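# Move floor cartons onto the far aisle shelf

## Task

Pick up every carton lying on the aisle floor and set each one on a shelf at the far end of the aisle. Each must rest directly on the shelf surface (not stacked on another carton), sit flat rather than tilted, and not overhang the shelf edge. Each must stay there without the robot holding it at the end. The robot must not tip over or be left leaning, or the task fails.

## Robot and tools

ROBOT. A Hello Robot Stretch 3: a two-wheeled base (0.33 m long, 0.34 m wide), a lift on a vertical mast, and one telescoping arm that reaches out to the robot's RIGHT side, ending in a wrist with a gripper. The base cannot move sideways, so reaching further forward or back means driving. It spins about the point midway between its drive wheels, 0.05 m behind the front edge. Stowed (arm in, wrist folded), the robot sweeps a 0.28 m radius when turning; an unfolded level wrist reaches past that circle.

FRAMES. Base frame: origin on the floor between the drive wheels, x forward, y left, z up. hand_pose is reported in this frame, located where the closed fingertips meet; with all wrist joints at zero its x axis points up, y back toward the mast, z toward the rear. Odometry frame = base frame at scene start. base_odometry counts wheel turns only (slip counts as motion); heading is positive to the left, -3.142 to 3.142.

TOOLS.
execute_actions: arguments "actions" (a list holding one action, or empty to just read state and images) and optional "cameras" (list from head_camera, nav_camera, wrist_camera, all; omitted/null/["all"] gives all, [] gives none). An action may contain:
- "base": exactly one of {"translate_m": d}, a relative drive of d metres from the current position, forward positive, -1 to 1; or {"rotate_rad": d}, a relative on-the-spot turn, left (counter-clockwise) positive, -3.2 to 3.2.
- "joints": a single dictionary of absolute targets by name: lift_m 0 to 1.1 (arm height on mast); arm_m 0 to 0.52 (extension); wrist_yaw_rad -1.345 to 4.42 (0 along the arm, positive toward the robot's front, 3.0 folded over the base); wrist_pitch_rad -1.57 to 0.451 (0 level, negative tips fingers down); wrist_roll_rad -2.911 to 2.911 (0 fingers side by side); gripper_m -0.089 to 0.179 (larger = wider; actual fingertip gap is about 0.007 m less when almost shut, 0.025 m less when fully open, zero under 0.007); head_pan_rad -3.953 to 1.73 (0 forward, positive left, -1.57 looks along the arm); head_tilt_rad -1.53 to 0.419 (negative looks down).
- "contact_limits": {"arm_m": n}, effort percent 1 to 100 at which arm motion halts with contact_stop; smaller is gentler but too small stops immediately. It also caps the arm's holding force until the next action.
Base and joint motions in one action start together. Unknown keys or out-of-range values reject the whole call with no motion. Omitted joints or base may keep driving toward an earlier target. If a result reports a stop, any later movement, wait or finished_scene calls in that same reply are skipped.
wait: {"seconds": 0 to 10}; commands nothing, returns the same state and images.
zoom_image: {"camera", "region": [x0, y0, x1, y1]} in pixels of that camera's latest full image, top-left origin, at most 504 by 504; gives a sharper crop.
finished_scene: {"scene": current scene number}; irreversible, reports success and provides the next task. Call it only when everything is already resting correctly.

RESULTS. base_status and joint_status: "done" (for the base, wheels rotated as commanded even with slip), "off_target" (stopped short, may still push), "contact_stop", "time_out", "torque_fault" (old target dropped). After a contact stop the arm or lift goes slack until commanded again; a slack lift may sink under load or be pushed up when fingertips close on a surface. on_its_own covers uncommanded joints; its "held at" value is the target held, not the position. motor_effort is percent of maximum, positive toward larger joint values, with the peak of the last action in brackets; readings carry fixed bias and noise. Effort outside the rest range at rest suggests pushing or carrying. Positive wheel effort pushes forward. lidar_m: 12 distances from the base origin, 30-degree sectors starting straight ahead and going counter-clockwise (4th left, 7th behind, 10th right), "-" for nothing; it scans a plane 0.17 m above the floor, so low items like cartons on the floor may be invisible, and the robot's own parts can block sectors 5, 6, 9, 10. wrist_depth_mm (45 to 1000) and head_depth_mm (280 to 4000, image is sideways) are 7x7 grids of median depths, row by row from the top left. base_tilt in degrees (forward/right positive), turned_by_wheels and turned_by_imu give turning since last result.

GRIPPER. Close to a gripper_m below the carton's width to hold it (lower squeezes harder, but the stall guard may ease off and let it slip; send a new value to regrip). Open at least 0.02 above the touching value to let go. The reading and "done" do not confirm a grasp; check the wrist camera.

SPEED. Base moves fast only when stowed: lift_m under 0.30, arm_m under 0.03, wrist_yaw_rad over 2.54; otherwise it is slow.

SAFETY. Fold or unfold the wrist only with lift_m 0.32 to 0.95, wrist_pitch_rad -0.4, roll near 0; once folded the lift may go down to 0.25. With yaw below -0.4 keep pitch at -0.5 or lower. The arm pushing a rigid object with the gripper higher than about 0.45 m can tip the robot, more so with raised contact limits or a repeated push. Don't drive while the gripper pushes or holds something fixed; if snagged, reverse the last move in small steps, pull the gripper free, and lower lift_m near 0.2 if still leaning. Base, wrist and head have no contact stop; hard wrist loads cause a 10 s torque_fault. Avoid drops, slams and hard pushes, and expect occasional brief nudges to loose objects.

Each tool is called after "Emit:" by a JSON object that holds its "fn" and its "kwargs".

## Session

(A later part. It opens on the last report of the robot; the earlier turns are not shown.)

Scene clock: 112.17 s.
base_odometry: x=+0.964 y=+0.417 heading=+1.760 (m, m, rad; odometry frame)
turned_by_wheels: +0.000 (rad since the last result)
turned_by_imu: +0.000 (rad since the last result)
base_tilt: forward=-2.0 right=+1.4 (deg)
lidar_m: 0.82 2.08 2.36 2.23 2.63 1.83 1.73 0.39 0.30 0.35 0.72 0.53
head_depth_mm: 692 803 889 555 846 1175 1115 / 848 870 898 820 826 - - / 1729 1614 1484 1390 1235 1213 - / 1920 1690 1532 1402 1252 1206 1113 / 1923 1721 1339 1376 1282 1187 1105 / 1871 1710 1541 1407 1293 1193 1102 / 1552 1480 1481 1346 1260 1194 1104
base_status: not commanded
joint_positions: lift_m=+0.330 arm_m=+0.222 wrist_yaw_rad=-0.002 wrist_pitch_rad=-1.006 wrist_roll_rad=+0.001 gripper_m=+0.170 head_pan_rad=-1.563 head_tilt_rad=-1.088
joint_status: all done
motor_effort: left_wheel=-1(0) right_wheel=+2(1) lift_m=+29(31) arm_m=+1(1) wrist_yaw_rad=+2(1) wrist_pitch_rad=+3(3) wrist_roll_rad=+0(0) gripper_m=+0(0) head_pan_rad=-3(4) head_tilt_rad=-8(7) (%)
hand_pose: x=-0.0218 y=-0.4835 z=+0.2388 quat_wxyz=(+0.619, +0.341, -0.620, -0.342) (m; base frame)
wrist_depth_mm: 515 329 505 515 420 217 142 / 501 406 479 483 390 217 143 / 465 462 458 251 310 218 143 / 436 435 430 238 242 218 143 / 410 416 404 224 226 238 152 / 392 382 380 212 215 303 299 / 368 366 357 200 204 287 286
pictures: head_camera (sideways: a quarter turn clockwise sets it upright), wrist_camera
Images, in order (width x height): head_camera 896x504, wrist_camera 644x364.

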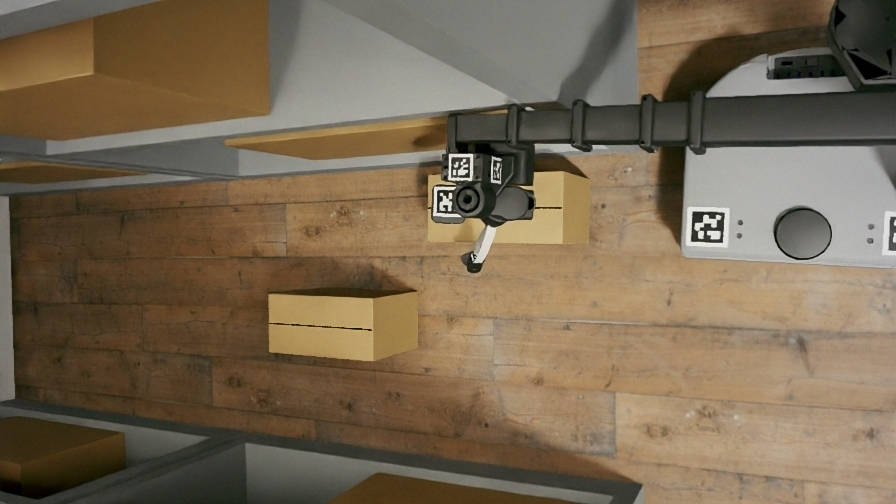

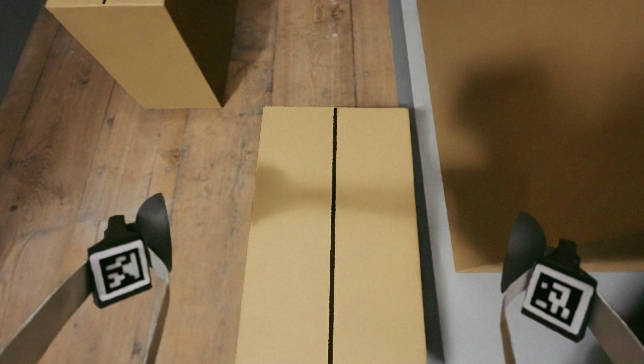

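Emit:
{"fn": "execute_actions", "kwargs": {"actions": [{"joints":{"arm_m":0.0,"gripper_m":0.179}}], "cameras": []}}

Emit:
{"fn": "execute_actions", "kwargs": {"actions": [{"base":{"rotate_rad":-0.36},"joints":{"wrist_yaw_rad":0.6}}], "cameras": []}}

Emit:
{"fn": "execute_actions", "kwargs": {"actions": [{"base":{"translate_m":0.24}}], "cameras": []}}

Emit:
{"fn": "execute_actions", "kwargs": {"actions": [{"base":{"rotate_rad":0.36},"joints":{"wrist_yaw_rad":0.0,"head_tilt_rad":-1.0,"arm_m":0.1}}], "cameras": ["head_camera","wrist_camera"]}}

Scene clock: 126.17 s.
base_odometry: x=+0.964 y=+0.417 heading=+1.760 (m, m, rad; odometry frame)
turned_by_wheels: +0.000 (rad since the last result)
turned_by_imu: +0.001 (rad since the last result)
base_tilt: forward=-1.8 right=+1.5 (deg)
lidar_m: 0.82 2.09 2.37 2.23 2.62 1.82 1.73 0.39 0.30 0.35 0.73 0.53
head_depth_mm: 692 802 887 554 846 1171 1114 / 846 870 902 836 983 - - / 1737 1617 1487 1291 1214 - - / 1900 1711 1534 1382 1265 1196 1108 / 1935 1709 1329 1379 1287 1186 1102 / 1867 1704 1542 1399 1283 1192 1104 / 1551 1489 1473 1355 1262 1188 1106
base_status: not commanded
joint_positions: lift_m=+0.330 arm_m=+0.001 wrist_yaw_rad=+0.003 wrist_pitch_rad=-1.006 wrist_roll_rad=+0.001 gripper_m=+0.179 head_pan_rad=-1.563 head_tilt_rad=-1.088
joint_status: all done
motor_effort: left_wheel=-1(1) right_wheel=-1(2) lift_m=+29(29) arm_m=-3(4) wrist_yaw_rad=-2(4) wrist_pitch_rad=+3(4) wrist_roll_rad=+0(0) gripper_m=+0(53) head_pan_rad=-3(4) head_tilt_rad=-8(8) (%)
hand_pose: x=-0.0213 y=-0.2628 z=+0.2389 quat_wxyz=(+0.620, +0.342, -0.619, -0.341) (m; base frame)
wrist_depth_mm: 535 533 524 291 344 299 298 / 499 496 491 271 278 369 365 / 462 464 459 257 267 363 360 / 436 435 432 341 351 342 137 / 414 414 407 405 393 225 147 / 394 382 387 381 375 370 360 / 369 366 364 361 360 360 353
pictures: none
No camera images: the call's "cameras" was empty. Leave "cameras" out to get every camera's image.

Scene clock: 127.73 s.
base_odometry: x=+0.964 y=+0.417 heading=+1.400 (m, m, rad; odometry frame)
turned_by_wheels: -0.359 (rad since the last result)
turned_by_imu: -0.358 (rad since the last result)
base_tilt: forward=-1.8 right=+1.4 (deg)
lidar_m: 0.53 2.03 2.19 2.37 2.66 2.21 1.75 1.73 0.33 0.30 0.35 0.62
head_depth_mm: 300 362 489 743 1250 1181 1112 / 294 342 451 660 1230 - - / 417 396 494 662 1057 - - / 449 850 908 1196 1240 1192 1111 / 744 961 1467 1209 1240 1189 1103 / 1123 1664 1554 1407 1292 1193 1106 / 1908 1714 1553 1309 1297 1190 1108
base_status: done
joint_positions: lift_m=+0.330 arm_m=+0.001 wrist_yaw_rad=+0.632 wrist_pitch_rad=-0.976 wrist_roll_rad=-0.012 gripper_m=+0.179 head_pan_rad=-1.563 head_tilt_rad=-1.088
joint_status: wrist_yaw_rad off_target (ended at +0.632, target +0.600)
on_its_own: right_wheel is at rest, and its effort (-20) is outside its rest range (-18 to +18); wrist_yaw_rad is at rest, and its effort (-29) is outside its rest range (-12 to +12)
motor_effort: left_wheel=+5(7) right_wheel=-20(19) lift_m=+29(29) arm_m=-2(3) wrist_yaw_rad=-29(29) wrist_pitch_rad=-12(13) wrist_roll_rad=+8(8) gripper_m=+14(13) head_pan_rad=-2(4) head_tilt_rad=-8(7) (%)
hand_pose: x=+0.0514 y=-0.2458 z=+0.2425 quat_wxyz=(+0.700, +0.510, -0.486, -0.118) (m; base frame)
wrist_depth_mm: 483 551 545 532 303 359 253 / 499 516 507 287 280 340 294 / 477 477 473 287 266 372 350 / 446 442 440 411 354 352 132 / 416 417 411 414 400 234 124 / 396 384 387 384 375 247 144 / 368 368 367 363 361 359 285
pictures: none
No camera images: the call's "cameras" was empty. Leave "cameras" out to get every camera's image.

Scene clock: 131.30 s.
base_odometry: x=+1.005 y=+0.654 heading=+1.400 (m, m, rad; odometry frame)
turned_by_wheels: +0.000 (rad since the last result)
turned_by_imu: +0.000 (rad since the last result)
base_tilt: forward=-1.8 right=+1.6 (deg)
lidar_m: 0.29 1.82 1.95 2.39 2.38 2.49 1.97 0.45 0.33 0.33 0.62 0.31
head_depth_mm: 717 849 886 843 1210 1172 1115 / 741 850 931 1167 1230 - - / 892 1021 1280 1198 1180 - - / 1115 1435 1505 1388 1303 1193 1119 / 1671 1697 1535 1354 1289 1186 1099 / 1905 1713 1543 1392 1298 1188 1104 / 1881 1721 1548 1398 1183 929 1098
base_status: done
joint_positions: lift_m=+0.330 arm_m=+0.001 wrist_yaw_rad=+0.603 wrist_pitch_rad=-1.006 wrist_roll_rad=-0.004 gripper_m=+0.179 head_pan_rad=-1.563 head_tilt_rad=-1.088
joint_status: not commanded
on_its_own: wrist_yaw_rad moved -0.029 to your old target +0.600
motor_effort: left_wheel=+1(8) right_wheel=-1(15) lift_m=+29(28) arm_m=-2(2) wrist_yaw_rad=-3(29) wrist_pitch_rad=+3(13) wrist_roll_rad=+3(8) gripper_m=+0(14) head_pan_rad=-4(4) head_tilt_rad=-8(8) (%)
hand_pose: x=+0.0447 y=-0.2423 z=+0.2389 quat_wxyz=(+0.694, +0.510, -0.489, -0.141) (m; base frame)
wrist_depth_mm: 314 406 520 520 511 516 287 / 324 410 490 484 482 467 265 / 336 424 459 453 452 356 248 / 348 426 431 431 424 321 233 / 342 409 408 404 402 322 220 / 384 381 381 381 379 324 209 / 367 365 367 368 360 357 349
pictures: none
No camera images: the call's "cameras" was empty. Leave "cameras" out to get every camera's image.

Scene clock: 133.27 s.
base_odometry: x=+1.005 y=+0.654 heading=+1.760 (m, m, rad; odometry frame)
turned_by_wheels: +0.360 (rad since the last result)
turned_by_imu: +0.360 (rad since the last result)
base_tilt: forward=-1.9 right=+1.4 (deg)
lidar_m: 0.51 1.86 2.44 2.40 2.38 2.06 0.82 0.38 0.33 0.62 0.39 0.29
head_depth_mm: 1304 1258 1422 1294 1145 1151 1106 / 1874 1795 1609 1461 1167 1148 - / 1971 1868 1645 1402 1335 1182 - / 1963 1868 1651 1432 1339 1210 1106 / 1876 1808 1626 1451 1318 1203 1101 / 1079 1107 1375 1125 1107 1092 1109 / 850 778 774 839 788 741 1106
base_status: done
joint_positions: lift_m=+0.330 arm_m=+0.100 wrist_yaw_rad=+0.002 wrist_pitch_rad=-1.006 wrist_roll_rad=-0.004 gripper_m=+0.179 head_pan_rad=-1.563 head_tilt_rad=-1.001
joint_status: all done
motor_effort: left_wheel=-1(3) right_wheel=+2(8) lift_m=+29(29) arm_m=+3(1) wrist_yaw_rad=-2(2) wrist_pitch_rad=+3(3) wrist_roll_rad=+3(3) gripper_m=+0(1) head_pan_rad=-4(3) head_tilt_rad=+1(15) (%)
hand_pose: x=-0.0213 y=-0.3614 z=+0.2388 quat_wxyz=(+0.621, +0.342, -0.618, -0.340) (m; base frame)
wrist_depth_mm: 348 454 525 359 508 511 408 / 349 460 494 446 476 479 373 / 350 447 455 455 453 309 248 / 345 428 427 430 427 307 233 / 334 405 405 402 402 330 221 / 318 385 385 382 379 328 209 / 341 370 364 361 362 311 207
pictures: head_camera (sideways: a quarter turn clockwise sets it upright), wrist_camera
Images, in order (width x height): head_camera 896x504, wrist_camera 644x364.

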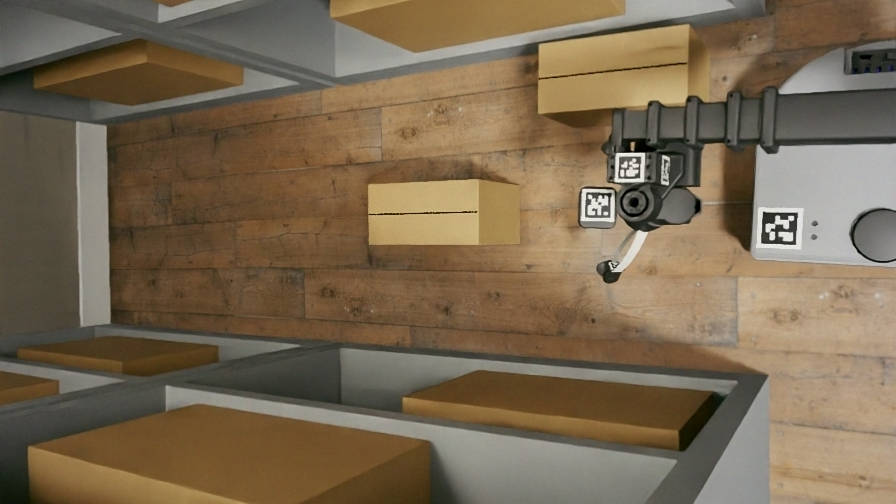

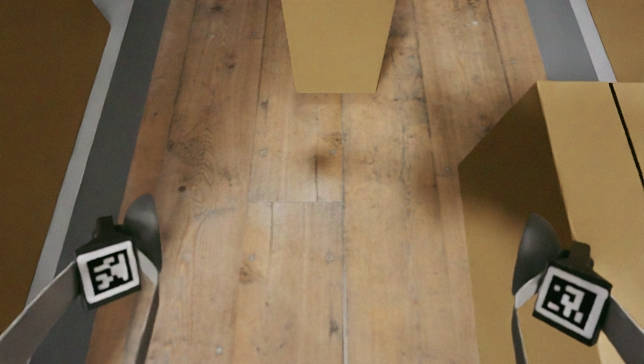

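Emit:
{"fn": "execute_actions", "kwargs": {"actions": [{"joints":{"arm_m":0.48,"lift_m":0.31}}], "cameras": ["head_camera","wrist_camera"]}}

Scene clock: 139.10 s.
base_odometry: x=+1.005 y=+0.654 heading=+1.760 (m, m, rad; odometry frame)
turned_by_wheels: +0.000 (rad since the last result)
turned_by_imu: +0.001 (rad since the last result)
base_tilt: forward=-2.0 right=+1.4 (deg)
lidar_m: 0.51 1.86 2.44 2.39 2.38 2.06 0.82 0.38 0.33 0.62 0.39 0.29
head_depth_mm: 1294 1263 1435 1291 1146 1155 1108 / 1873 1790 1630 1469 1127 1148 - / 1967 1877 1677 1360 1318 1196 - / 1973 1882 1655 1419 1318 1201 1105 / 1876 1807 1617 1445 1328 1204 1105 / 1074 1111 1377 1129 1110 1097 1104 / 847 774 776 839 789 740 1107
base_status: not commanded
joint_positions: lift_m=+0.310 arm_m=+0.480 wrist_yaw_rad=+0.001 wrist_pitch_rad=-1.007 wrist_roll_rad=-0.002 gripper_m=+0.179 head_pan_rad=-1.563 head_tilt_rad=-1.001
joint_status: all done
motor_effort: left_wheel=-1(1) right_wheel=+2(2) lift_m=+14(23) arm_m=+3(2) wrist_yaw_rad=-1(2) wrist_pitch_rad=+4(3) wrist_roll_rad=+2(2) gripper_m=+1(0) head_pan_rad=-2(3) head_tilt_rad=+0(0) (%)
hand_pose: x=-0.0215 y=-0.7413 z=+0.2198 quat_wxyz=(+0.620, +0.342, -0.618, -0.341) (m; base frame)
wrist_depth_mm: 401 483 500 499 492 478 384 / 389 458 463 246 455 453 369 / 363 439 429 231 423 425 360 / 352 413 222 216 397 401 362 / 352 392 209 204 371 378 352 / 334 362 196 193 352 359 328 / 346 349 186 183 335 340 333
pictures: head_camera (sideways: a quarter turn clockwise sets it upright), wrist_camera
Images, in order (width x height): head_camera 896x504, wrist_camera 644x364.

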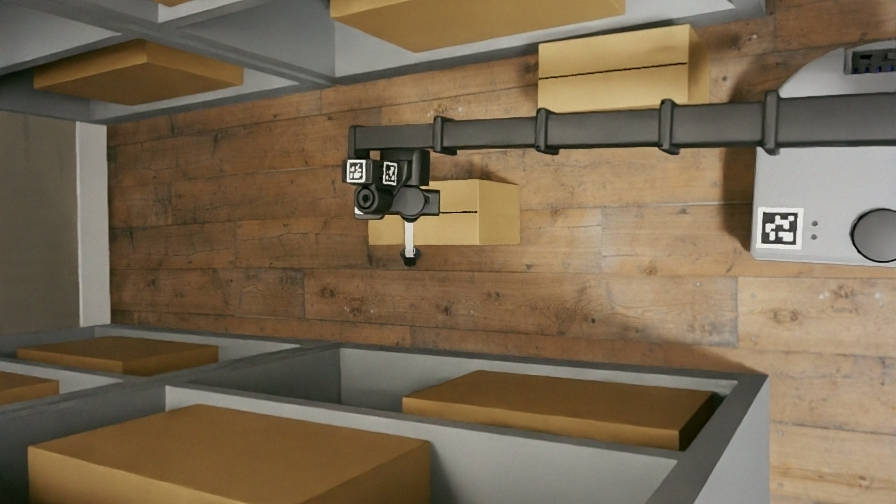

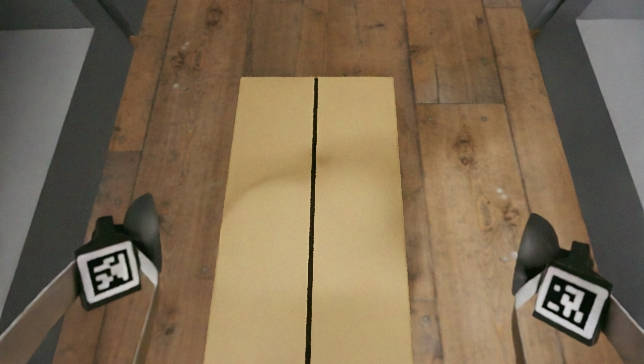

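Emit:
{"fn": "execute_actions", "kwargs": {"actions": [{"base":{"translate_m":0.015},"joints":{"lift_m":0.28}}], "cameras": []}}

Emit:
{"fn": "execute_actions", "kwargs": {"actions": [{"joints":{"lift_m":0.232}}], "cameras": []}}

Emit:
{"fn": "execute_actions", "kwargs": {"actions": [{"joints":{"gripper_m":0.1}}], "cameras": ["wrist_camera"]}}

Scene clock: 143.00 s.
base_odometry: x=+1.002 y=+0.668 heading=+1.760 (m, m, rad; odometry frame)
turned_by_wheels: +0.000 (rad since the last result)
turned_by_imu: +0.001 (rad since the last result)
base_tilt: forward=-1.9 right=+1.5 (deg)
lidar_m: 0.51 1.84 2.42 2.38 2.37 2.07 0.81 0.38 0.34 0.62 0.37 0.28
head_depth_mm: 1339 1299 1460 1344 1163 1141 1110 / 1876 1801 1624 1463 1162 1143 - / 1964 1873 1669 1283 1316 1207 - / 1957 1877 1650 1440 1322 1201 1105 / 1870 1799 1591 1445 1316 1207 1100 / 1036 1081 1005 1078 1046 1029 1106 / 844 740 743 835 775 733 1110
base_status: done
joint_positions: lift_m=+0.281 arm_m=+0.480 wrist_yaw_rad=+0.001 wrist_pitch_rad=-1.007 wrist_roll_rad=-0.002 gripper_m=+0.179 head_pan_rad=-1.563 head_tilt_rad=-1.001
joint_status: all done
motor_effort: left_wheel=-1(2) right_wheel=+2(8) lift_m=+14(15) arm_m=+3(3) wrist_yaw_rad=-1(1) wrist_pitch_rad=+4(3) wrist_roll_rad=+2(2) gripper_m=+0(0) head_pan_rad=-3(2) head_tilt_rad=+1(0) (%)
hand_pose: x=-0.0215 y=-0.7413 z=+0.1898 quat_wxyz=(+0.620, +0.342, -0.618, -0.341) (m; base frame)
wrist_depth_mm: 373 454 461 459 451 448 378 / 350 425 423 209 211 422 378 / 336 400 394 196 198 393 378 / 335 380 370 185 186 369 359 / 336 361 179 175 174 351 344 / 318 336 169 165 164 328 328 / 319 322 159 156 155 315 306
pictures: none
No camera images: the call's "cameras" was empty. Leave "cameras" out to get every camera's image.

Scene clock: 144.27 s.
base_odometry: x=+1.002 y=+0.668 heading=+1.760 (m, m, rad; odometry frame)
turned_by_wheels: +0.000 (rad since the last result)
turned_by_imu: +0.000 (rad since the last result)
base_tilt: forward=-1.8 right=+1.4 (deg)
lidar_m: 0.51 1.85 2.42 2.39 2.37 2.07 0.81 0.38 0.34 0.62 0.37 0.28
head_depth_mm: 1329 1297 1461 1344 1162 1142 1110 / 1872 1802 1609 1455 1175 1152 - / 1961 1877 1646 1275 1317 1208 - / 1977 1884 1653 1442 1325 1202 1104 / 1869 1817 1609 1445 1327 1205 1102 / 1037 1089 1006 1074 1044 1029 1103 / 847 740 743 834 777 734 1108
base_status: not commanded
joint_positions: lift_m=+0.232 arm_m=+0.480 wrist_yaw_rad=+0.001 wrist_pitch_rad=-1.007 wrist_roll_rad=-0.002 gripper_m=+0.179 head_pan_rad=-1.563 head_tilt_rad=-1.001
joint_status: all done
motor_effort: left_wheel=-1(1) right_wheel=+2(2) lift_m=+14(12) arm_m=+3(3) wrist_yaw_rad=-1(1) wrist_pitch_rad=+3(3) wrist_roll_rad=+2(2) gripper_m=+0(1) head_pan_rad=-3(4) head_tilt_rad=+1(1) (%)
hand_pose: x=-0.0215 y=-0.7413 z=+0.1418 quat_wxyz=(+0.620, +0.342, -0.618, -0.341) (m; base frame)
wrist_depth_mm: 336 405 170 163 161 387 376 / 334 374 155 152 151 363 352 / 336 350 145 142 141 339 335 / 323 328 135 133 132 317 316 / 312 313 127 126 125 298 300 / 297 289 120 119 118 119 286 / 278 276 114 113 112 114 266
pictures: none
No camera images: the call's "cameras" was empty. Leave "cameras" out to get every camera's image.

Scene clock: 145.53 s.
base_odometry: x=+1.002 y=+0.668 heading=+1.760 (m, m, rad; odometry frame)
turned_by_wheels: +0.000 (rad since the last result)
turned_by_imu: +0.000 (rad since the last result)
base_tilt: forward=-2.0 right=+1.5 (deg)
lidar_m: 0.51 1.84 2.44 2.38 2.38 2.07 0.81 0.38 0.34 0.62 0.37 0.28
head_depth_mm: 1336 1291 1471 1341 1162 1137 1105 / 1868 1797 1617 1455 1171 1150 - / 1964 1872 1653 1278 1322 1209 - / 1965 1864 1645 1420 1322 1197 1107 / 1871 1810 1594 1455 1323 1200 1108 / 1043 1085 1004 1072 1039 1028 1105 / 846 739 745 836 775 734 1106
base_status: not commanded
joint_positions: lift_m=+0.232 arm_m=+0.480 wrist_yaw_rad=+0.001 wrist_pitch_rad=-1.001 wrist_roll_rad=-0.002 gripper_m=+0.101 head_pan_rad=-1.563 head_tilt_rad=-1.001
joint_status: all done
motor_effort: left_wheel=-2(1) right_wheel=+3(3) lift_m=+14(13) arm_m=+3(3) wrist_yaw_rad=-1(1) wrist_pitch_rad=+0(3) wrist_roll_rad=+2(2) gripper_m=-25(99) head_pan_rad=-3(3) head_tilt_rad=+1(0) (%)
hand_pose: x=-0.0215 y=-0.7426 z=+0.1424 quat_wxyz=(+0.621, +0.340, -0.619, -0.339) (m; base frame)
wrist_depth_mm: 336 404 172 166 165 395 375 / 334 380 157 154 153 365 358 / 335 355 147 144 143 342 339 / 325 331 136 135 134 320 316 / 310 317 128 127 127 302 300 / 297 287 121 120 120 119 284 / 279 278 115 114 113 265 270
pictures: wrist_camera
Images, in order (width x height): wrist_camera 644x364.

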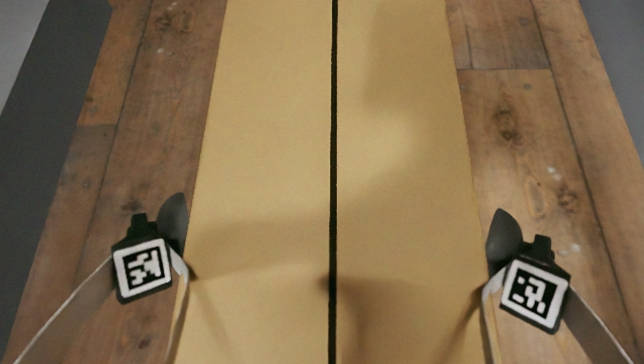

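Emit:
{"fn": "execute_actions", "kwargs": {"actions": [{"base":{"translate_m":0.01},"joints":{"lift_m":0.28}}], "cameras": []}}

Emit:
{"fn": "execute_actions", "kwargs": {"actions": [{"joints":{"lift_m":0.72,"arm_m":0.0}}], "cameras": ["wrist_camera","head_camera"]}}

Scene clock: 152.40 s.
base_odometry: x=+1.000 y=+0.678 heading=+1.760 (m, m, rad; odometry frame)
turned_by_wheels: +0.000 (rad since the last result)
turned_by_imu: +0.001 (rad since the last result)
base_tilt: forward=-2.0 right=+1.5 (deg)
lidar_m: 0.50 1.83 2.40 2.38 2.39 2.08 0.81 0.38 0.34 0.61 0.35 0.27
head_depth_mm: 1355 1299 1465 1373 1148 1150 1105 / 1910 1778 1635 1460 1161 1151 - / 1971 1879 1666 1241 1302 1197 - / 1972 1884 1645 1427 1324 1197 1112 / 1878 1804 1597 1454 1304 1205 1103 / 1012 1039 967 1063 1002 988 1107 / 827 738 743 837 774 721 1105
base_status: done
joint_positions: lift_m=+0.279 arm_m=+0.480 wrist_yaw_rad=+0.001 wrist_pitch_rad=-1.012 wrist_roll_rad=-0.002 gripper_m=+0.111 head_pan_rad=-1.563 head_tilt_rad=-1.001
joint_status: all done
on_its_own: gripper_m is held at +0.110, not at your +0.100, by its stall guard, which is not easing now
motor_effort: left_wheel=-1(2) right_wheel=+2(10) lift_m=+30(30) arm_m=+2(3) wrist_yaw_rad=-1(1) wrist_pitch_rad=+6(6) wrist_roll_rad=+2(2) gripper_m=-20(21) head_pan_rad=-3(3) head_tilt_rad=+1(1) (%)
hand_pose: x=-0.0215 y=-0.7402 z=+0.1882 quat_wxyz=(+0.619, +0.343, -0.617, -0.342) (m; base frame)
wrist_depth_mm: 366 445 454 454 450 444 386 / 344 425 421 186 191 414 384 / 327 398 169 164 164 391 379 / 325 375 150 147 147 366 359 / 322 360 133 133 132 346 344 / 316 331 121 121 121 120 326 / 313 319 112 111 111 308 309
pictures: none
No camera images: the call's "cameras" was empty. Leave "cameras" out to get every camera's image.

Scene clock: 157.23 s.
base_odometry: x=+1.000 y=+0.678 heading=+1.760 (m, m, rad; odometry frame)
turned_by_wheels: +0.000 (rad since the last result)
turned_by_imu: +0.001 (rad since the last result)
base_tilt: forward=-1.8 right=+1.5 (deg)
lidar_m: 0.51 1.83 2.40 2.39 2.38 2.09 0.81 0.38 0.34 1.08 0.35 0.27
head_depth_mm: 1356 1304 1461 1374 1213 - - / 1896 1790 1626 1461 1346 - - / 1975 1889 1644 1462 686 - - / 1965 1877 1641 1460 687 646 1108 / 1878 1807 1594 1448 1303 1208 1104 / 1014 1040 969 1066 1001 993 1101 / 813 738 743 837 775 725 1111
base_status: not commanded
joint_positions: lift_m=+0.719 arm_m=+0.001 wrist_yaw_rad=+0.001 wrist_pitch_rad=-1.013 wrist_roll_rad=-0.002 gripper_m=+0.111 head_pan_rad=-1.563 head_tilt_rad=-1.001
joint_status: all done
on_its_own: gripper_m is held at +0.110, not at your +0.100, by its stall guard, which is not easing now
motor_effort: left_wheel=-1(1) right_wheel=+2(2) lift_m=+30(29) arm_m=-3(4) wrist_yaw_rad=-1(1) wrist_pitch_rad=+6(6) wrist_roll_rad=+2(2) gripper_m=-19(20) head_pan_rad=-3(3) head_tilt_rad=+1(0) (%)
hand_pose: x=-0.0215 y=-0.2613 z=+0.6281 quat_wxyz=(+0.619, +0.344, -0.617, -0.343) (m; base frame)
wrist_depth_mm: 339 564 928 - - 669 558 / 322 543 608 191 196 674 522 / 306 513 177 166 167 678 490 / 292 489 152 148 148 631 468 / 291 455 133 133 133 599 689 / 353 674 121 121 121 120 650 / 313 382 111 111 111 544 484
pictures: head_camera (sideways: a quarter turn clockwise sets it upright), wrist_camera
Images, in order (width x height): head_camera 896x504, wrist_camera 644x364.

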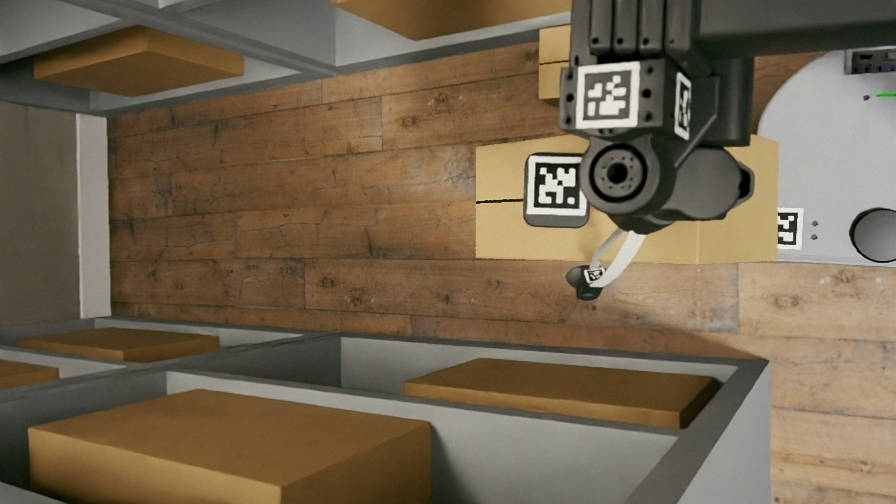

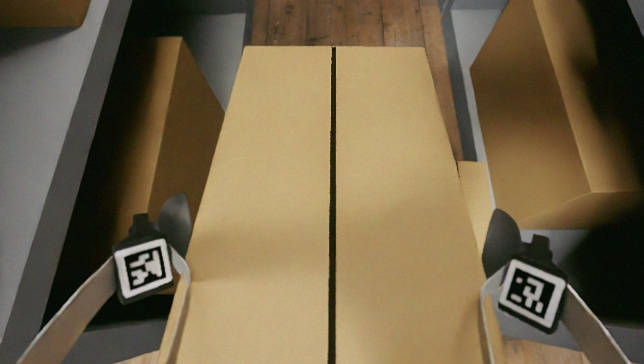

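Emit:
{"fn": "execute_actions", "kwargs": {"actions": [{"base":{"rotate_rad":-0.8},"joints":{"wrist_yaw_rad":0.75,"lift_m":0.8,"head_pan_rad":-0.8}}], "cameras": []}}

Emit:
{"fn": "execute_actions", "kwargs": {"actions": [{"base":{"rotate_rad":-0.77},"joints":{"wrist_yaw_rad":1.57,"head_pan_rad":0,"head_tilt_rad":-0.9}}]}}

Scene clock: 162.80 s.
base_odometry: x=+1.000 y=+0.678 heading=+0.960 (m, m, rad; odometry frame)
turned_by_wheels: -0.800 (rad since the last result)
turned_by_imu: -0.799 (rad since the last result)
base_tilt: forward=-1.8 right=+1.5 (deg)
lidar_m: 0.27 0.28 1.79 2.00 2.75 2.39 2.39 1.98 0.43 0.34 0.42 0.55
head_depth_mm: 1119 1193 1398 1247 609 - 1060 / 1671 1686 1589 1463 567 480 512 / 1976 1886 1642 1466 1291 1167 - / 1959 1875 1645 1467 1323 1198 1115 / 1960 1856 1662 1466 1330 1206 1103 / 1293 1186 1398 1158 1093 1041 1095 / 896 807 784 837 775 732 1090
base_status: done
joint_positions: lift_m=+0.799 arm_m=+0.001 wrist_yaw_rad=+0.747 wrist_pitch_rad=-1.013 wrist_roll_rad=-0.002 gripper_m=+0.111 head_pan_rad=-0.807 head_tilt_rad=-1.001
joint_status: all done
on_its_own: gripper_m is held at +0.110, not at your +0.100, by its stall guard, which is not easing now
motor_effort: left_wheel=+2(5) right_wheel=-1(5) lift_m=+30(34) arm_m=-2(3) wrist_yaw_rad=+2(2) wrist_pitch_rad=+7(6) wrist_roll_rad=+2(2) gripper_m=-19(20) head_pan_rad=+5(44) head_tilt_rad=+1(0) (%)
hand_pose: x=+0.0568 y=-0.2307 z=+0.7081 quat_wxyz=(+0.702, +0.545, -0.450, -0.093) (m; base frame)
wrist_depth_mm: 437 - - - - 440 422 / 428 662 955 192 197 600 397 / 407 632 177 167 167 579 369 / 470 623 152 148 148 647 350 / 534 536 134 133 133 784 332 / 401 568 121 121 121 121 321 / 790 780 111 111 111 744 765
pictures: none
No camera images: the call's "cameras" was empty. Leave "cameras" out to get every camera's image.

Scene clock: 164.97 s.
base_odometry: x=+1.000 y=+0.678 heading=+0.190 (m, m, rad; odometry frame)
turned_by_wheels: -0.770 (rad since the last result)
turned_by_imu: -0.769 (rad since the last result)
base_tilt: forward=-1.8 right=+1.5 (deg)
lidar_m: 1.08 0.36 0.27 0.50 1.83 2.41 2.39 2.38 2.09 0.82 0.38 0.34
head_depth_mm: 1543 1197 1365 1396 1236 548 474 / 1799 1870 1727 1532 1380 566 489 / 1866 2074 1817 1562 1377 1234 1111 / 1869 2065 1827 1573 1387 1230 1114 / 1836 2023 1758 1541 1374 1235 1112 / 1211 1113 1075 1398 1081 1057 1064 / 893 842 752 797 814 736 780
base_status: done
joint_positions: lift_m=+0.799 arm_m=+0.001 wrist_yaw_rad=+1.567 wrist_pitch_rad=-1.013 wrist_roll_rad=-0.002 gripper_m=+0.111 head_pan_rad=-0.007 head_tilt_rad=-0.902
joint_status: all done
on_its_own: gripper_m is held at +0.110, not at your +0.100, by its stall guard, which is not easing now
motor_effort: left_wheel=+2(5) right_wheel=-2(10) lift_m=+30(30) arm_m=-3(3) wrist_yaw_rad=+2(2) wrist_pitch_rad=+6(6) wrist_roll_rad=+2(2) gripper_m=-19(20) head_pan_rad=+4(46) head_tilt_rad=+2(15) (%)
hand_pose: x=+0.0939 y=-0.1466 z=+0.7081 quat_wxyz=(+0.681, +0.679, -0.195, +0.194) (m; base frame)
wrist_depth_mm: 454 688 - - 828 440 423 / 426 661 870 190 195 435 399 / 412 628 176 167 166 598 370 / 414 629 152 148 147 791 320 / 527 552 134 133 133 435 545 / 845 822 121 121 121 120 790 / 787 796 111 111 111 750 759
pictures: head_camera (sideways: a quarter turn clockwise sets it upright), nav_camera (sideways: a quarter turn counterclockwise sets it upright), wrist_camera
Images, in order (width x height): head_camera 896x504, nav_camera 672x504, wrist_camera 644x364.

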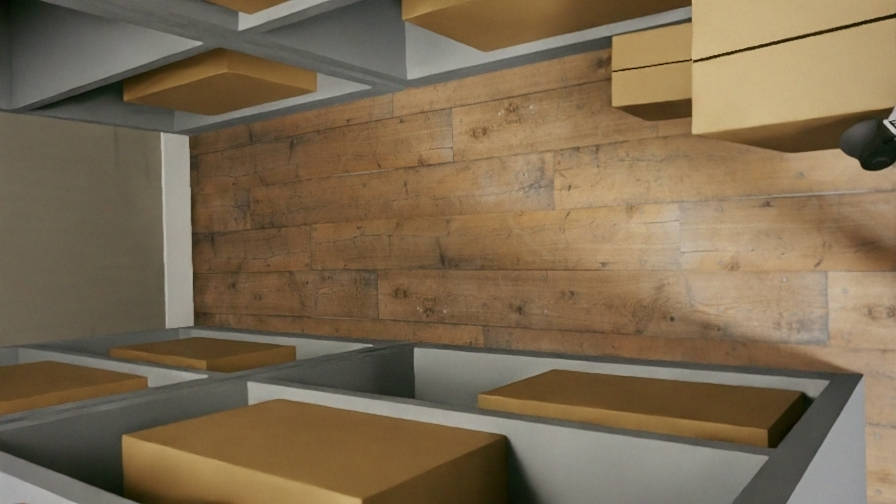

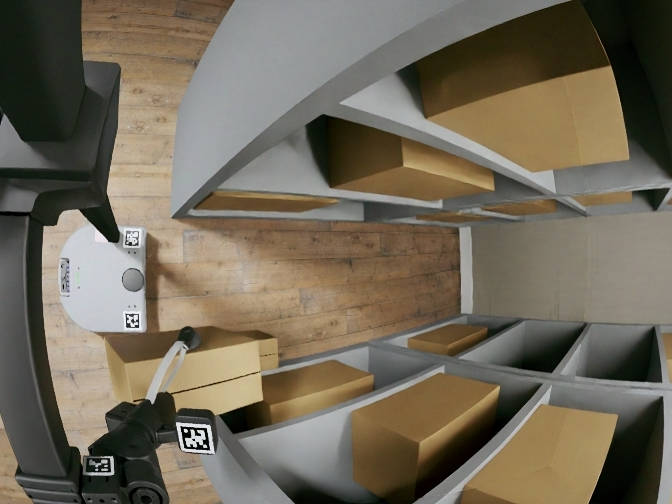

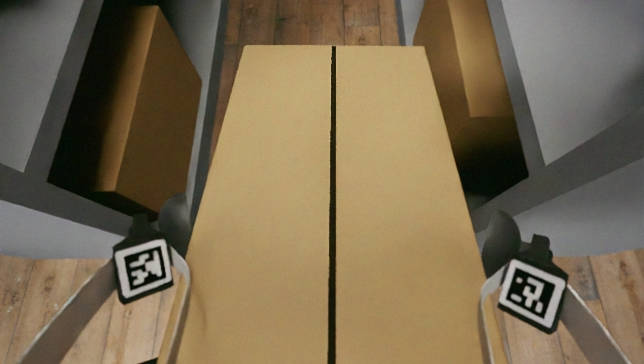

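Emit:
{"fn": "execute_actions", "kwargs": {"actions": [{"base":{"translate_m":0.3},"joints":{"head_tilt_rad":-1.4}}], "cameras": ["head_camera","nav_camera"]}}

Scene clock: 172.03 s.
base_odometry: x=+1.295 y=+0.735 heading=+0.190 (m, m, rad; odometry frame)
turned_by_wheels: +0.000 (rad since the last result)
turned_by_imu: +0.001 (rad since the last result)
base_tilt: forward=-1.9 right=+1.3 (deg)
lidar_m: 1.25 0.38 0.27 0.25 0.26 2.43 2.69 2.68 0.40 0.21 0.22 0.29
head_depth_mm: 1286 1258 1154 527 490 1178 1157 / 1375 1336 1293 541 500 1182 1164 / 1378 1342 1299 1260 1245 - 1167 / 1391 1338 1300 1263 1244 - 1168 / 1389 1336 1315 1272 1242 1192 1177 / 1102 1260 1235 1062 1046 1188 1178 / 782 769 754 740 723 708 -
base_status: done
joint_positions: lift_m=+0.799 arm_m=+0.001 wrist_yaw_rad=+1.567 wrist_pitch_rad=-1.013 wrist_roll_rad=-0.002 gripper_m=+0.111 head_pan_rad=-0.007 head_tilt_rad=-1.383
joint_status: all done
on_its_own: gripper_m is held at +0.110, not at your +0.100, by its stall guard, which is not easing now
motor_effort: left_wheel=+2(6) right_wheel=-2(3) lift_m=+30(31) arm_m=-2(3) wrist_yaw_rad=+2(2) wrist_pitch_rad=+6(7) wrist_roll_rad=+1(1) gripper_m=-20(20) head_pan_rad=+5(4) head_tilt_rad=-11(47) (%)
hand_pose: x=+0.0939 y=-0.1466 z=+0.7081 quat_wxyz=(+0.681, +0.679, -0.195, +0.194) (m; base frame)
wrist_depth_mm: 449 824 - - 902 430 287 / 438 955 963 194 199 409 320 / 593 902 178 168 168 407 367 / 567 665 153 149 148 534 352 / 540 583 134 133 133 347 332 / 508 651 121 121 121 120 315 / 490 612 111 111 111 683 303
pictures: head_camera (sideways: a quarter turn clockwise sets it upright), nav_camera (sideways: a quarter turn counterclockwise sets it upright)
Images, in order (width x height): head_camera 896x504, nav_camera 672x504.

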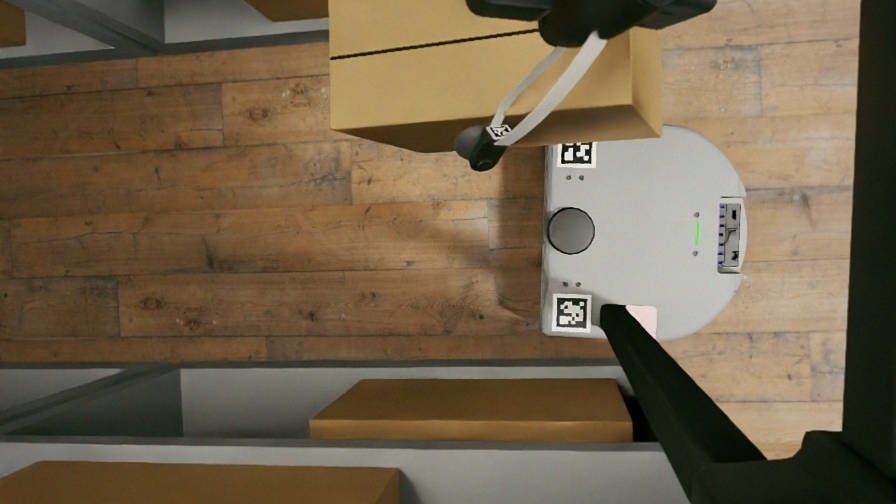

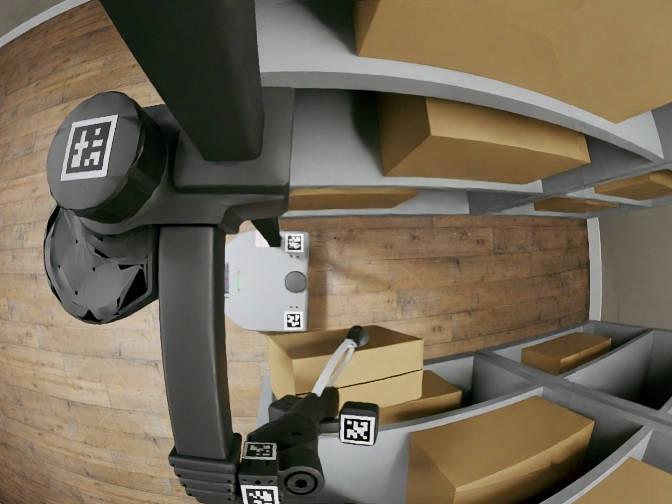

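Emit:
{"fn": "execute_actions", "kwargs": {"actions": [{"base":{"translate_m":0.7},"joints":{"head_tilt_rad":-1.0,"head_pan_rad":-0.6}}], "cameras": ["head_camera"]}}

Scene clock: 184.40 s.
base_odometry: x=+1.982 y=+0.868 heading=+0.190 (m, m, rad; odometry frame)
turned_by_wheels: +0.000 (rad since the last result)
turned_by_imu: +0.002 (rad since the last result)
base_tilt: forward=-1.8 right=+1.5 (deg)
lidar_m: 1.02 0.53 0.29 0.28 0.48 0.44 0.87 0.53 0.40 0.34 0.34 0.48
head_depth_mm: 490 438 956 852 755 - 520 / 492 1034 958 851 804 497 451 / 505 1098 963 895 582 512 576 / 1072 1107 983 1179 1277 1151 1118 / 1057 1101 1205 1416 1322 1203 1104 / 984 1107 1407 1471 1327 1207 1104 / 962 1119 1321 1460 1330 1210 1094
base_status: done
joint_positions: lift_m=+0.799 arm_m=+0.001 wrist_yaw_rad=+1.567 wrist_pitch_rad=-1.013 wrist_roll_rad=-0.002 gripper_m=+0.111 head_pan_rad=-0.593 head_tilt_rad=-1.001
joint_status: all done
on_its_own: gripper_m is held at +0.110, not at your +0.100, by its stall guard, which is not easing now
motor_effort: left_wheel=+2(6) right_wheel=-2(4) lift_m=+30(30) arm_m=-3(3) wrist_yaw_rad=+2(2) wrist_pitch_rad=+6(7) wrist_roll_rad=+2(2) gripper_m=-20(19) head_pan_rad=-4(37) head_tilt_rad=+1(35) (%)
hand_pose: x=+0.0939 y=-0.1466 z=+0.7081 quat_wxyz=(+0.681, +0.679, -0.195, +0.194) (m; base frame)
wrist_depth_mm: 489 735 - - 731 426 427 / 640 724 978 194 199 402 396 / 740 787 177 168 167 380 373 / 862 859 153 149 148 357 228 / 801 810 134 134 133 278 241 / 517 692 121 121 121 121 217 / 732 730 111 110 110 292 293
pictures: head_camera (sideways: a quarter turn clockwise sets it upright)
Images, in order (width x height): head_camera 896x504.

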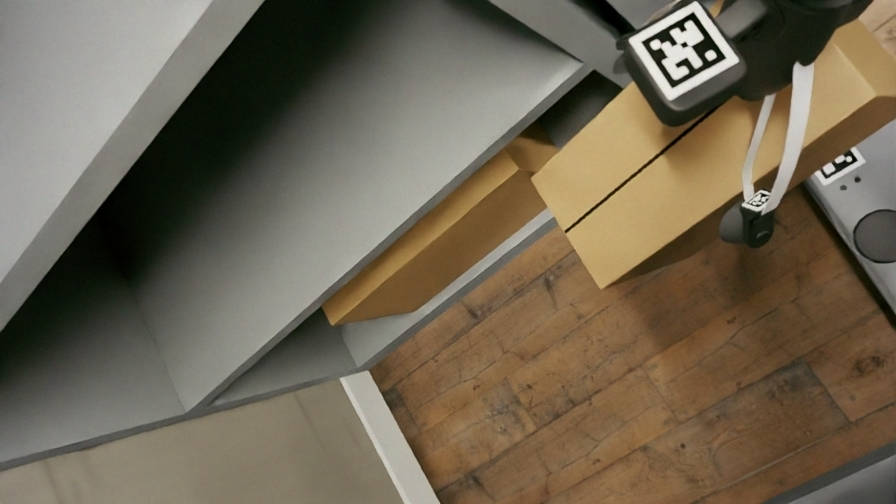

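Emit:
{"fn": "execute_actions", "kwargs": {"actions": [{"base":{"rotate_rad":0.085},"joints":{"lift_m":0.82}}], "cameras": []}}

Emit:
{"fn": "execute_actions", "kwargs": {"actions": [{"base":{"translate_m":0.64},"joints":{"head_tilt_rad":-0.75,"head_pan_rad":-1.4}}]}}

Scene clock: 187.70 s.
base_odometry: x=+1.982 y=+0.868 heading=+0.275 (m, m, rad; odometry frame)
turned_by_wheels: +0.085 (rad since the last result)
turned_by_imu: +0.085 (rad since the last result)
base_tilt: forward=-1.8 right=+1.5 (deg)
lidar_m: 1.01 0.53 0.28 0.28 0.44 0.44 0.63 0.49 0.40 0.34 0.35 0.51
head_depth_mm: 490 462 958 851 777 - 462 / 503 1071 959 855 819 477 434 / 544 1097 959 1051 563 496 572 / 1073 1097 1017 1340 583 1159 1117 / 1007 1114 1461 1471 1323 1204 1108 / 985 1173 1407 1471 1324 1207 1104 / 951 1106 1309 1455 1326 1207 1062
base_status: done
joint_positions: lift_m=+0.819 arm_m=+0.001 wrist_yaw_rad=+1.568 wrist_pitch_rad=-1.013 wrist_roll_rad=-0.002 gripper_m=+0.111 head_pan_rad=-0.593 head_tilt_rad=-1.001
joint_status: all done
on_its_own: gripper_m is held at +0.110, not at your +0.100, by its stall guard, which is not easing now
motor_effort: left_wheel=-1(3) right_wheel=+2(5) lift_m=+30(31) arm_m=-2(3) wrist_yaw_rad=+2(2) wrist_pitch_rad=+7(7) wrist_roll_rad=+2(1) gripper_m=-20(20) head_pan_rad=-3(3) head_tilt_rad=+1(1) (%)
hand_pose: x=+0.0938 y=-0.1466 z=+0.7280 quat_wxyz=(+0.681, +0.679, -0.195, +0.194) (m; base frame)
wrist_depth_mm: 466 723 - - - 464 453 / 458 686 880 198 205 429 419 / 739 825 181 171 170 402 396 / 877 858 155 151 150 384 372 / 536 839 134 134 134 354 238 / 507 757 121 121 121 120 264 / 753 739 110 110 110 276 219
pictures: none
No camera images: the call's "cameras" was empty. Leave "cameras" out to get every camera's image.

Scene clock: 195.47 s.
base_odometry: x=+2.598 y=+1.041 heading=+0.275 (m, m, rad; odometry frame)
turned_by_wheels: +0.000 (rad since the last result)
turned_by_imu: +0.001 (rad since the last result)
base_tilt: forward=-1.9 right=+1.6 (deg)
lidar_m: 0.38 0.40 0.29 0.28 0.29 0.57 1.16 0.61 0.38 0.37 0.38 0.39
head_depth_mm: 659 655 505 424 883 - - / 673 655 507 436 886 - - / 689 658 507 442 888 782 - / 706 657 509 450 889 783 - / 722 660 509 975 890 815 481 / 656 637 511 762 855 894 488 / 540 572 511 625 705 820 510
base_status: done
joint_positions: lift_m=+0.819 arm_m=+0.001 wrist_yaw_rad=+1.568 wrist_pitch_rad=-1.013 wrist_roll_rad=-0.002 gripper_m=+0.111 head_pan_rad=-1.393 head_tilt_rad=-0.754
joint_status: all done
on_its_own: gripper_m is held at +0.110, not at your +0.100, by its stall guard, which is not easing now
motor_effort: left_wheel=-1(3) right_wheel=+2(8) lift_m=+29(30) arm_m=-3(3) wrist_yaw_rad=+2(2) wrist_pitch_rad=+6(6) wrist_roll_rad=+2(1) gripper_m=-20(19) head_pan_rad=-3(44) head_tilt_rad=+3(27) (%)
hand_pose: x=+0.0938 y=-0.1466 z=+0.7280 quat_wxyz=(+0.681, +0.679, -0.195, +0.194) (m; base frame)
wrist_depth_mm: 407 414 402 389 378 359 302 / 447 519 462 193 197 410 364 / 442 642 177 168 168 403 394 / 579 770 153 149 148 385 369 / 556 597 133 133 133 357 350 / 528 697 121 121 121 121 334 / 507 656 111 110 110 313 317
pictures: head_camera (sideways: a quarter turn clockwise sets it upright), nav_camera (sideways: a quarter turn counterclockwise sets it upright), wrist_camera
Images, in order (width x height): head_camera 896x504, nav_camera 672x504, wrist_camera 644x364.

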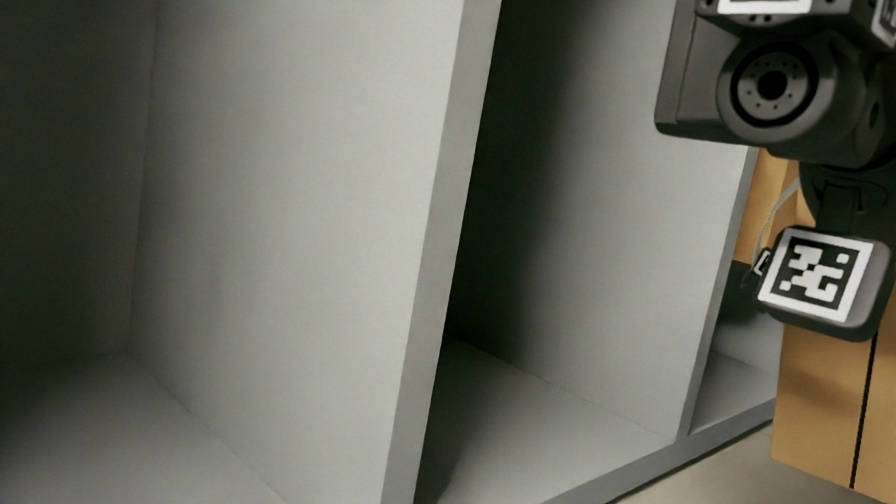

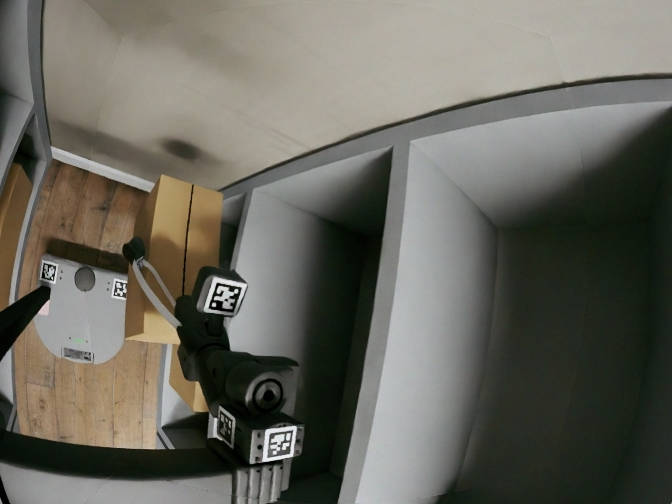

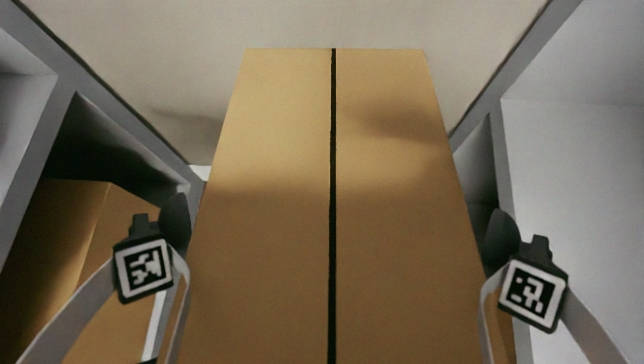

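Emit:
{"fn": "execute_actions", "kwargs": {"actions": [{"joints":{"wrist_pitch_rad":-0.8,"head_tilt_rad":-1.1,"head_pan_rad":-1.0}}], "cameras": ["head_camera","wrist_camera"]}}

Scene clock: 199.50 s.
base_odometry: x=+2.598 y=+1.041 heading=+0.275 (m, m, rad; odometry frame)
turned_by_wheels: +0.000 (rad since the last result)
turned_by_imu: +0.001 (rad since the last result)
base_tilt: forward=-1.9 right=+1.4 (deg)
lidar_m: 0.38 0.40 0.29 0.28 0.29 0.57 1.15 0.62 0.38 0.37 0.38 0.40
head_depth_mm: 423 395 885 808 768 1153 1094 / 424 945 892 807 - 560 - / 426 785 883 828 - 450 - / 443 648 820 848 491 1160 - / 458 584 747 817 519 1174 1108 / 478 554 656 786 876 1177 1111 / 432 490 567 673 825 1068 1096
base_status: not commanded
joint_positions: lift_m=+0.819 arm_m=+0.001 wrist_yaw_rad=+1.568 wrist_pitch_rad=-0.821 wrist_roll_rad=-0.002 gripper_m=+0.111 head_pan_rad=-1.007 head_tilt_rad=-1.086
joint_status: all done
on_its_own: gripper_m is held at +0.110, not at your +0.100, by its stall guard, which is not easing now
motor_effort: left_wheel=-1(1) right_wheel=+2(2) lift_m=+30(30) arm_m=-2(3) wrist_yaw_rad=+2(2) wrist_pitch_rad=+10(10) wrist_roll_rad=+2(1) gripper_m=-20(20) head_pan_rad=+4(32) head_tilt_rad=-9(42) (%)
hand_pose: x=+0.1357 y=-0.1467 z=+0.7543 quat_wxyz=(+0.659, +0.657, -0.259, +0.258) (m; base frame)
wrist_depth_mm: 351 343 332 324 316 309 262 / 408 405 391 377 369 351 292 / 460 499 450 206 217 395 346 / 459 599 174 167 168 426 417 / 580 724 140 141 141 407 392 / 551 649 121 121 121 122 363 / 523 627 106 106 107 112 335
pictures: head_camera (sideways: a quarter turn clockwise sets it upright), wrist_camera
Images, in order (width x height): head_camera 896x504, wrist_camera 644x364.

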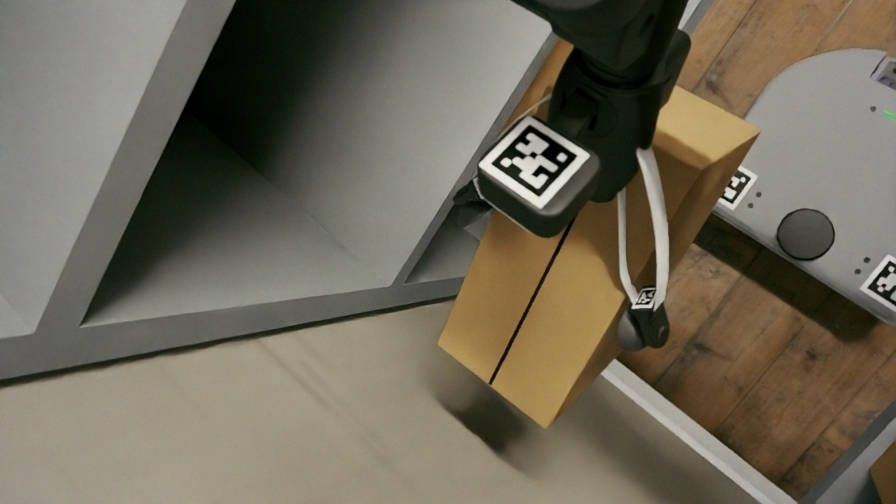

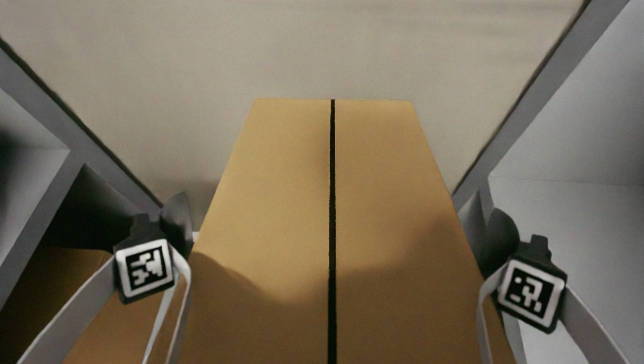

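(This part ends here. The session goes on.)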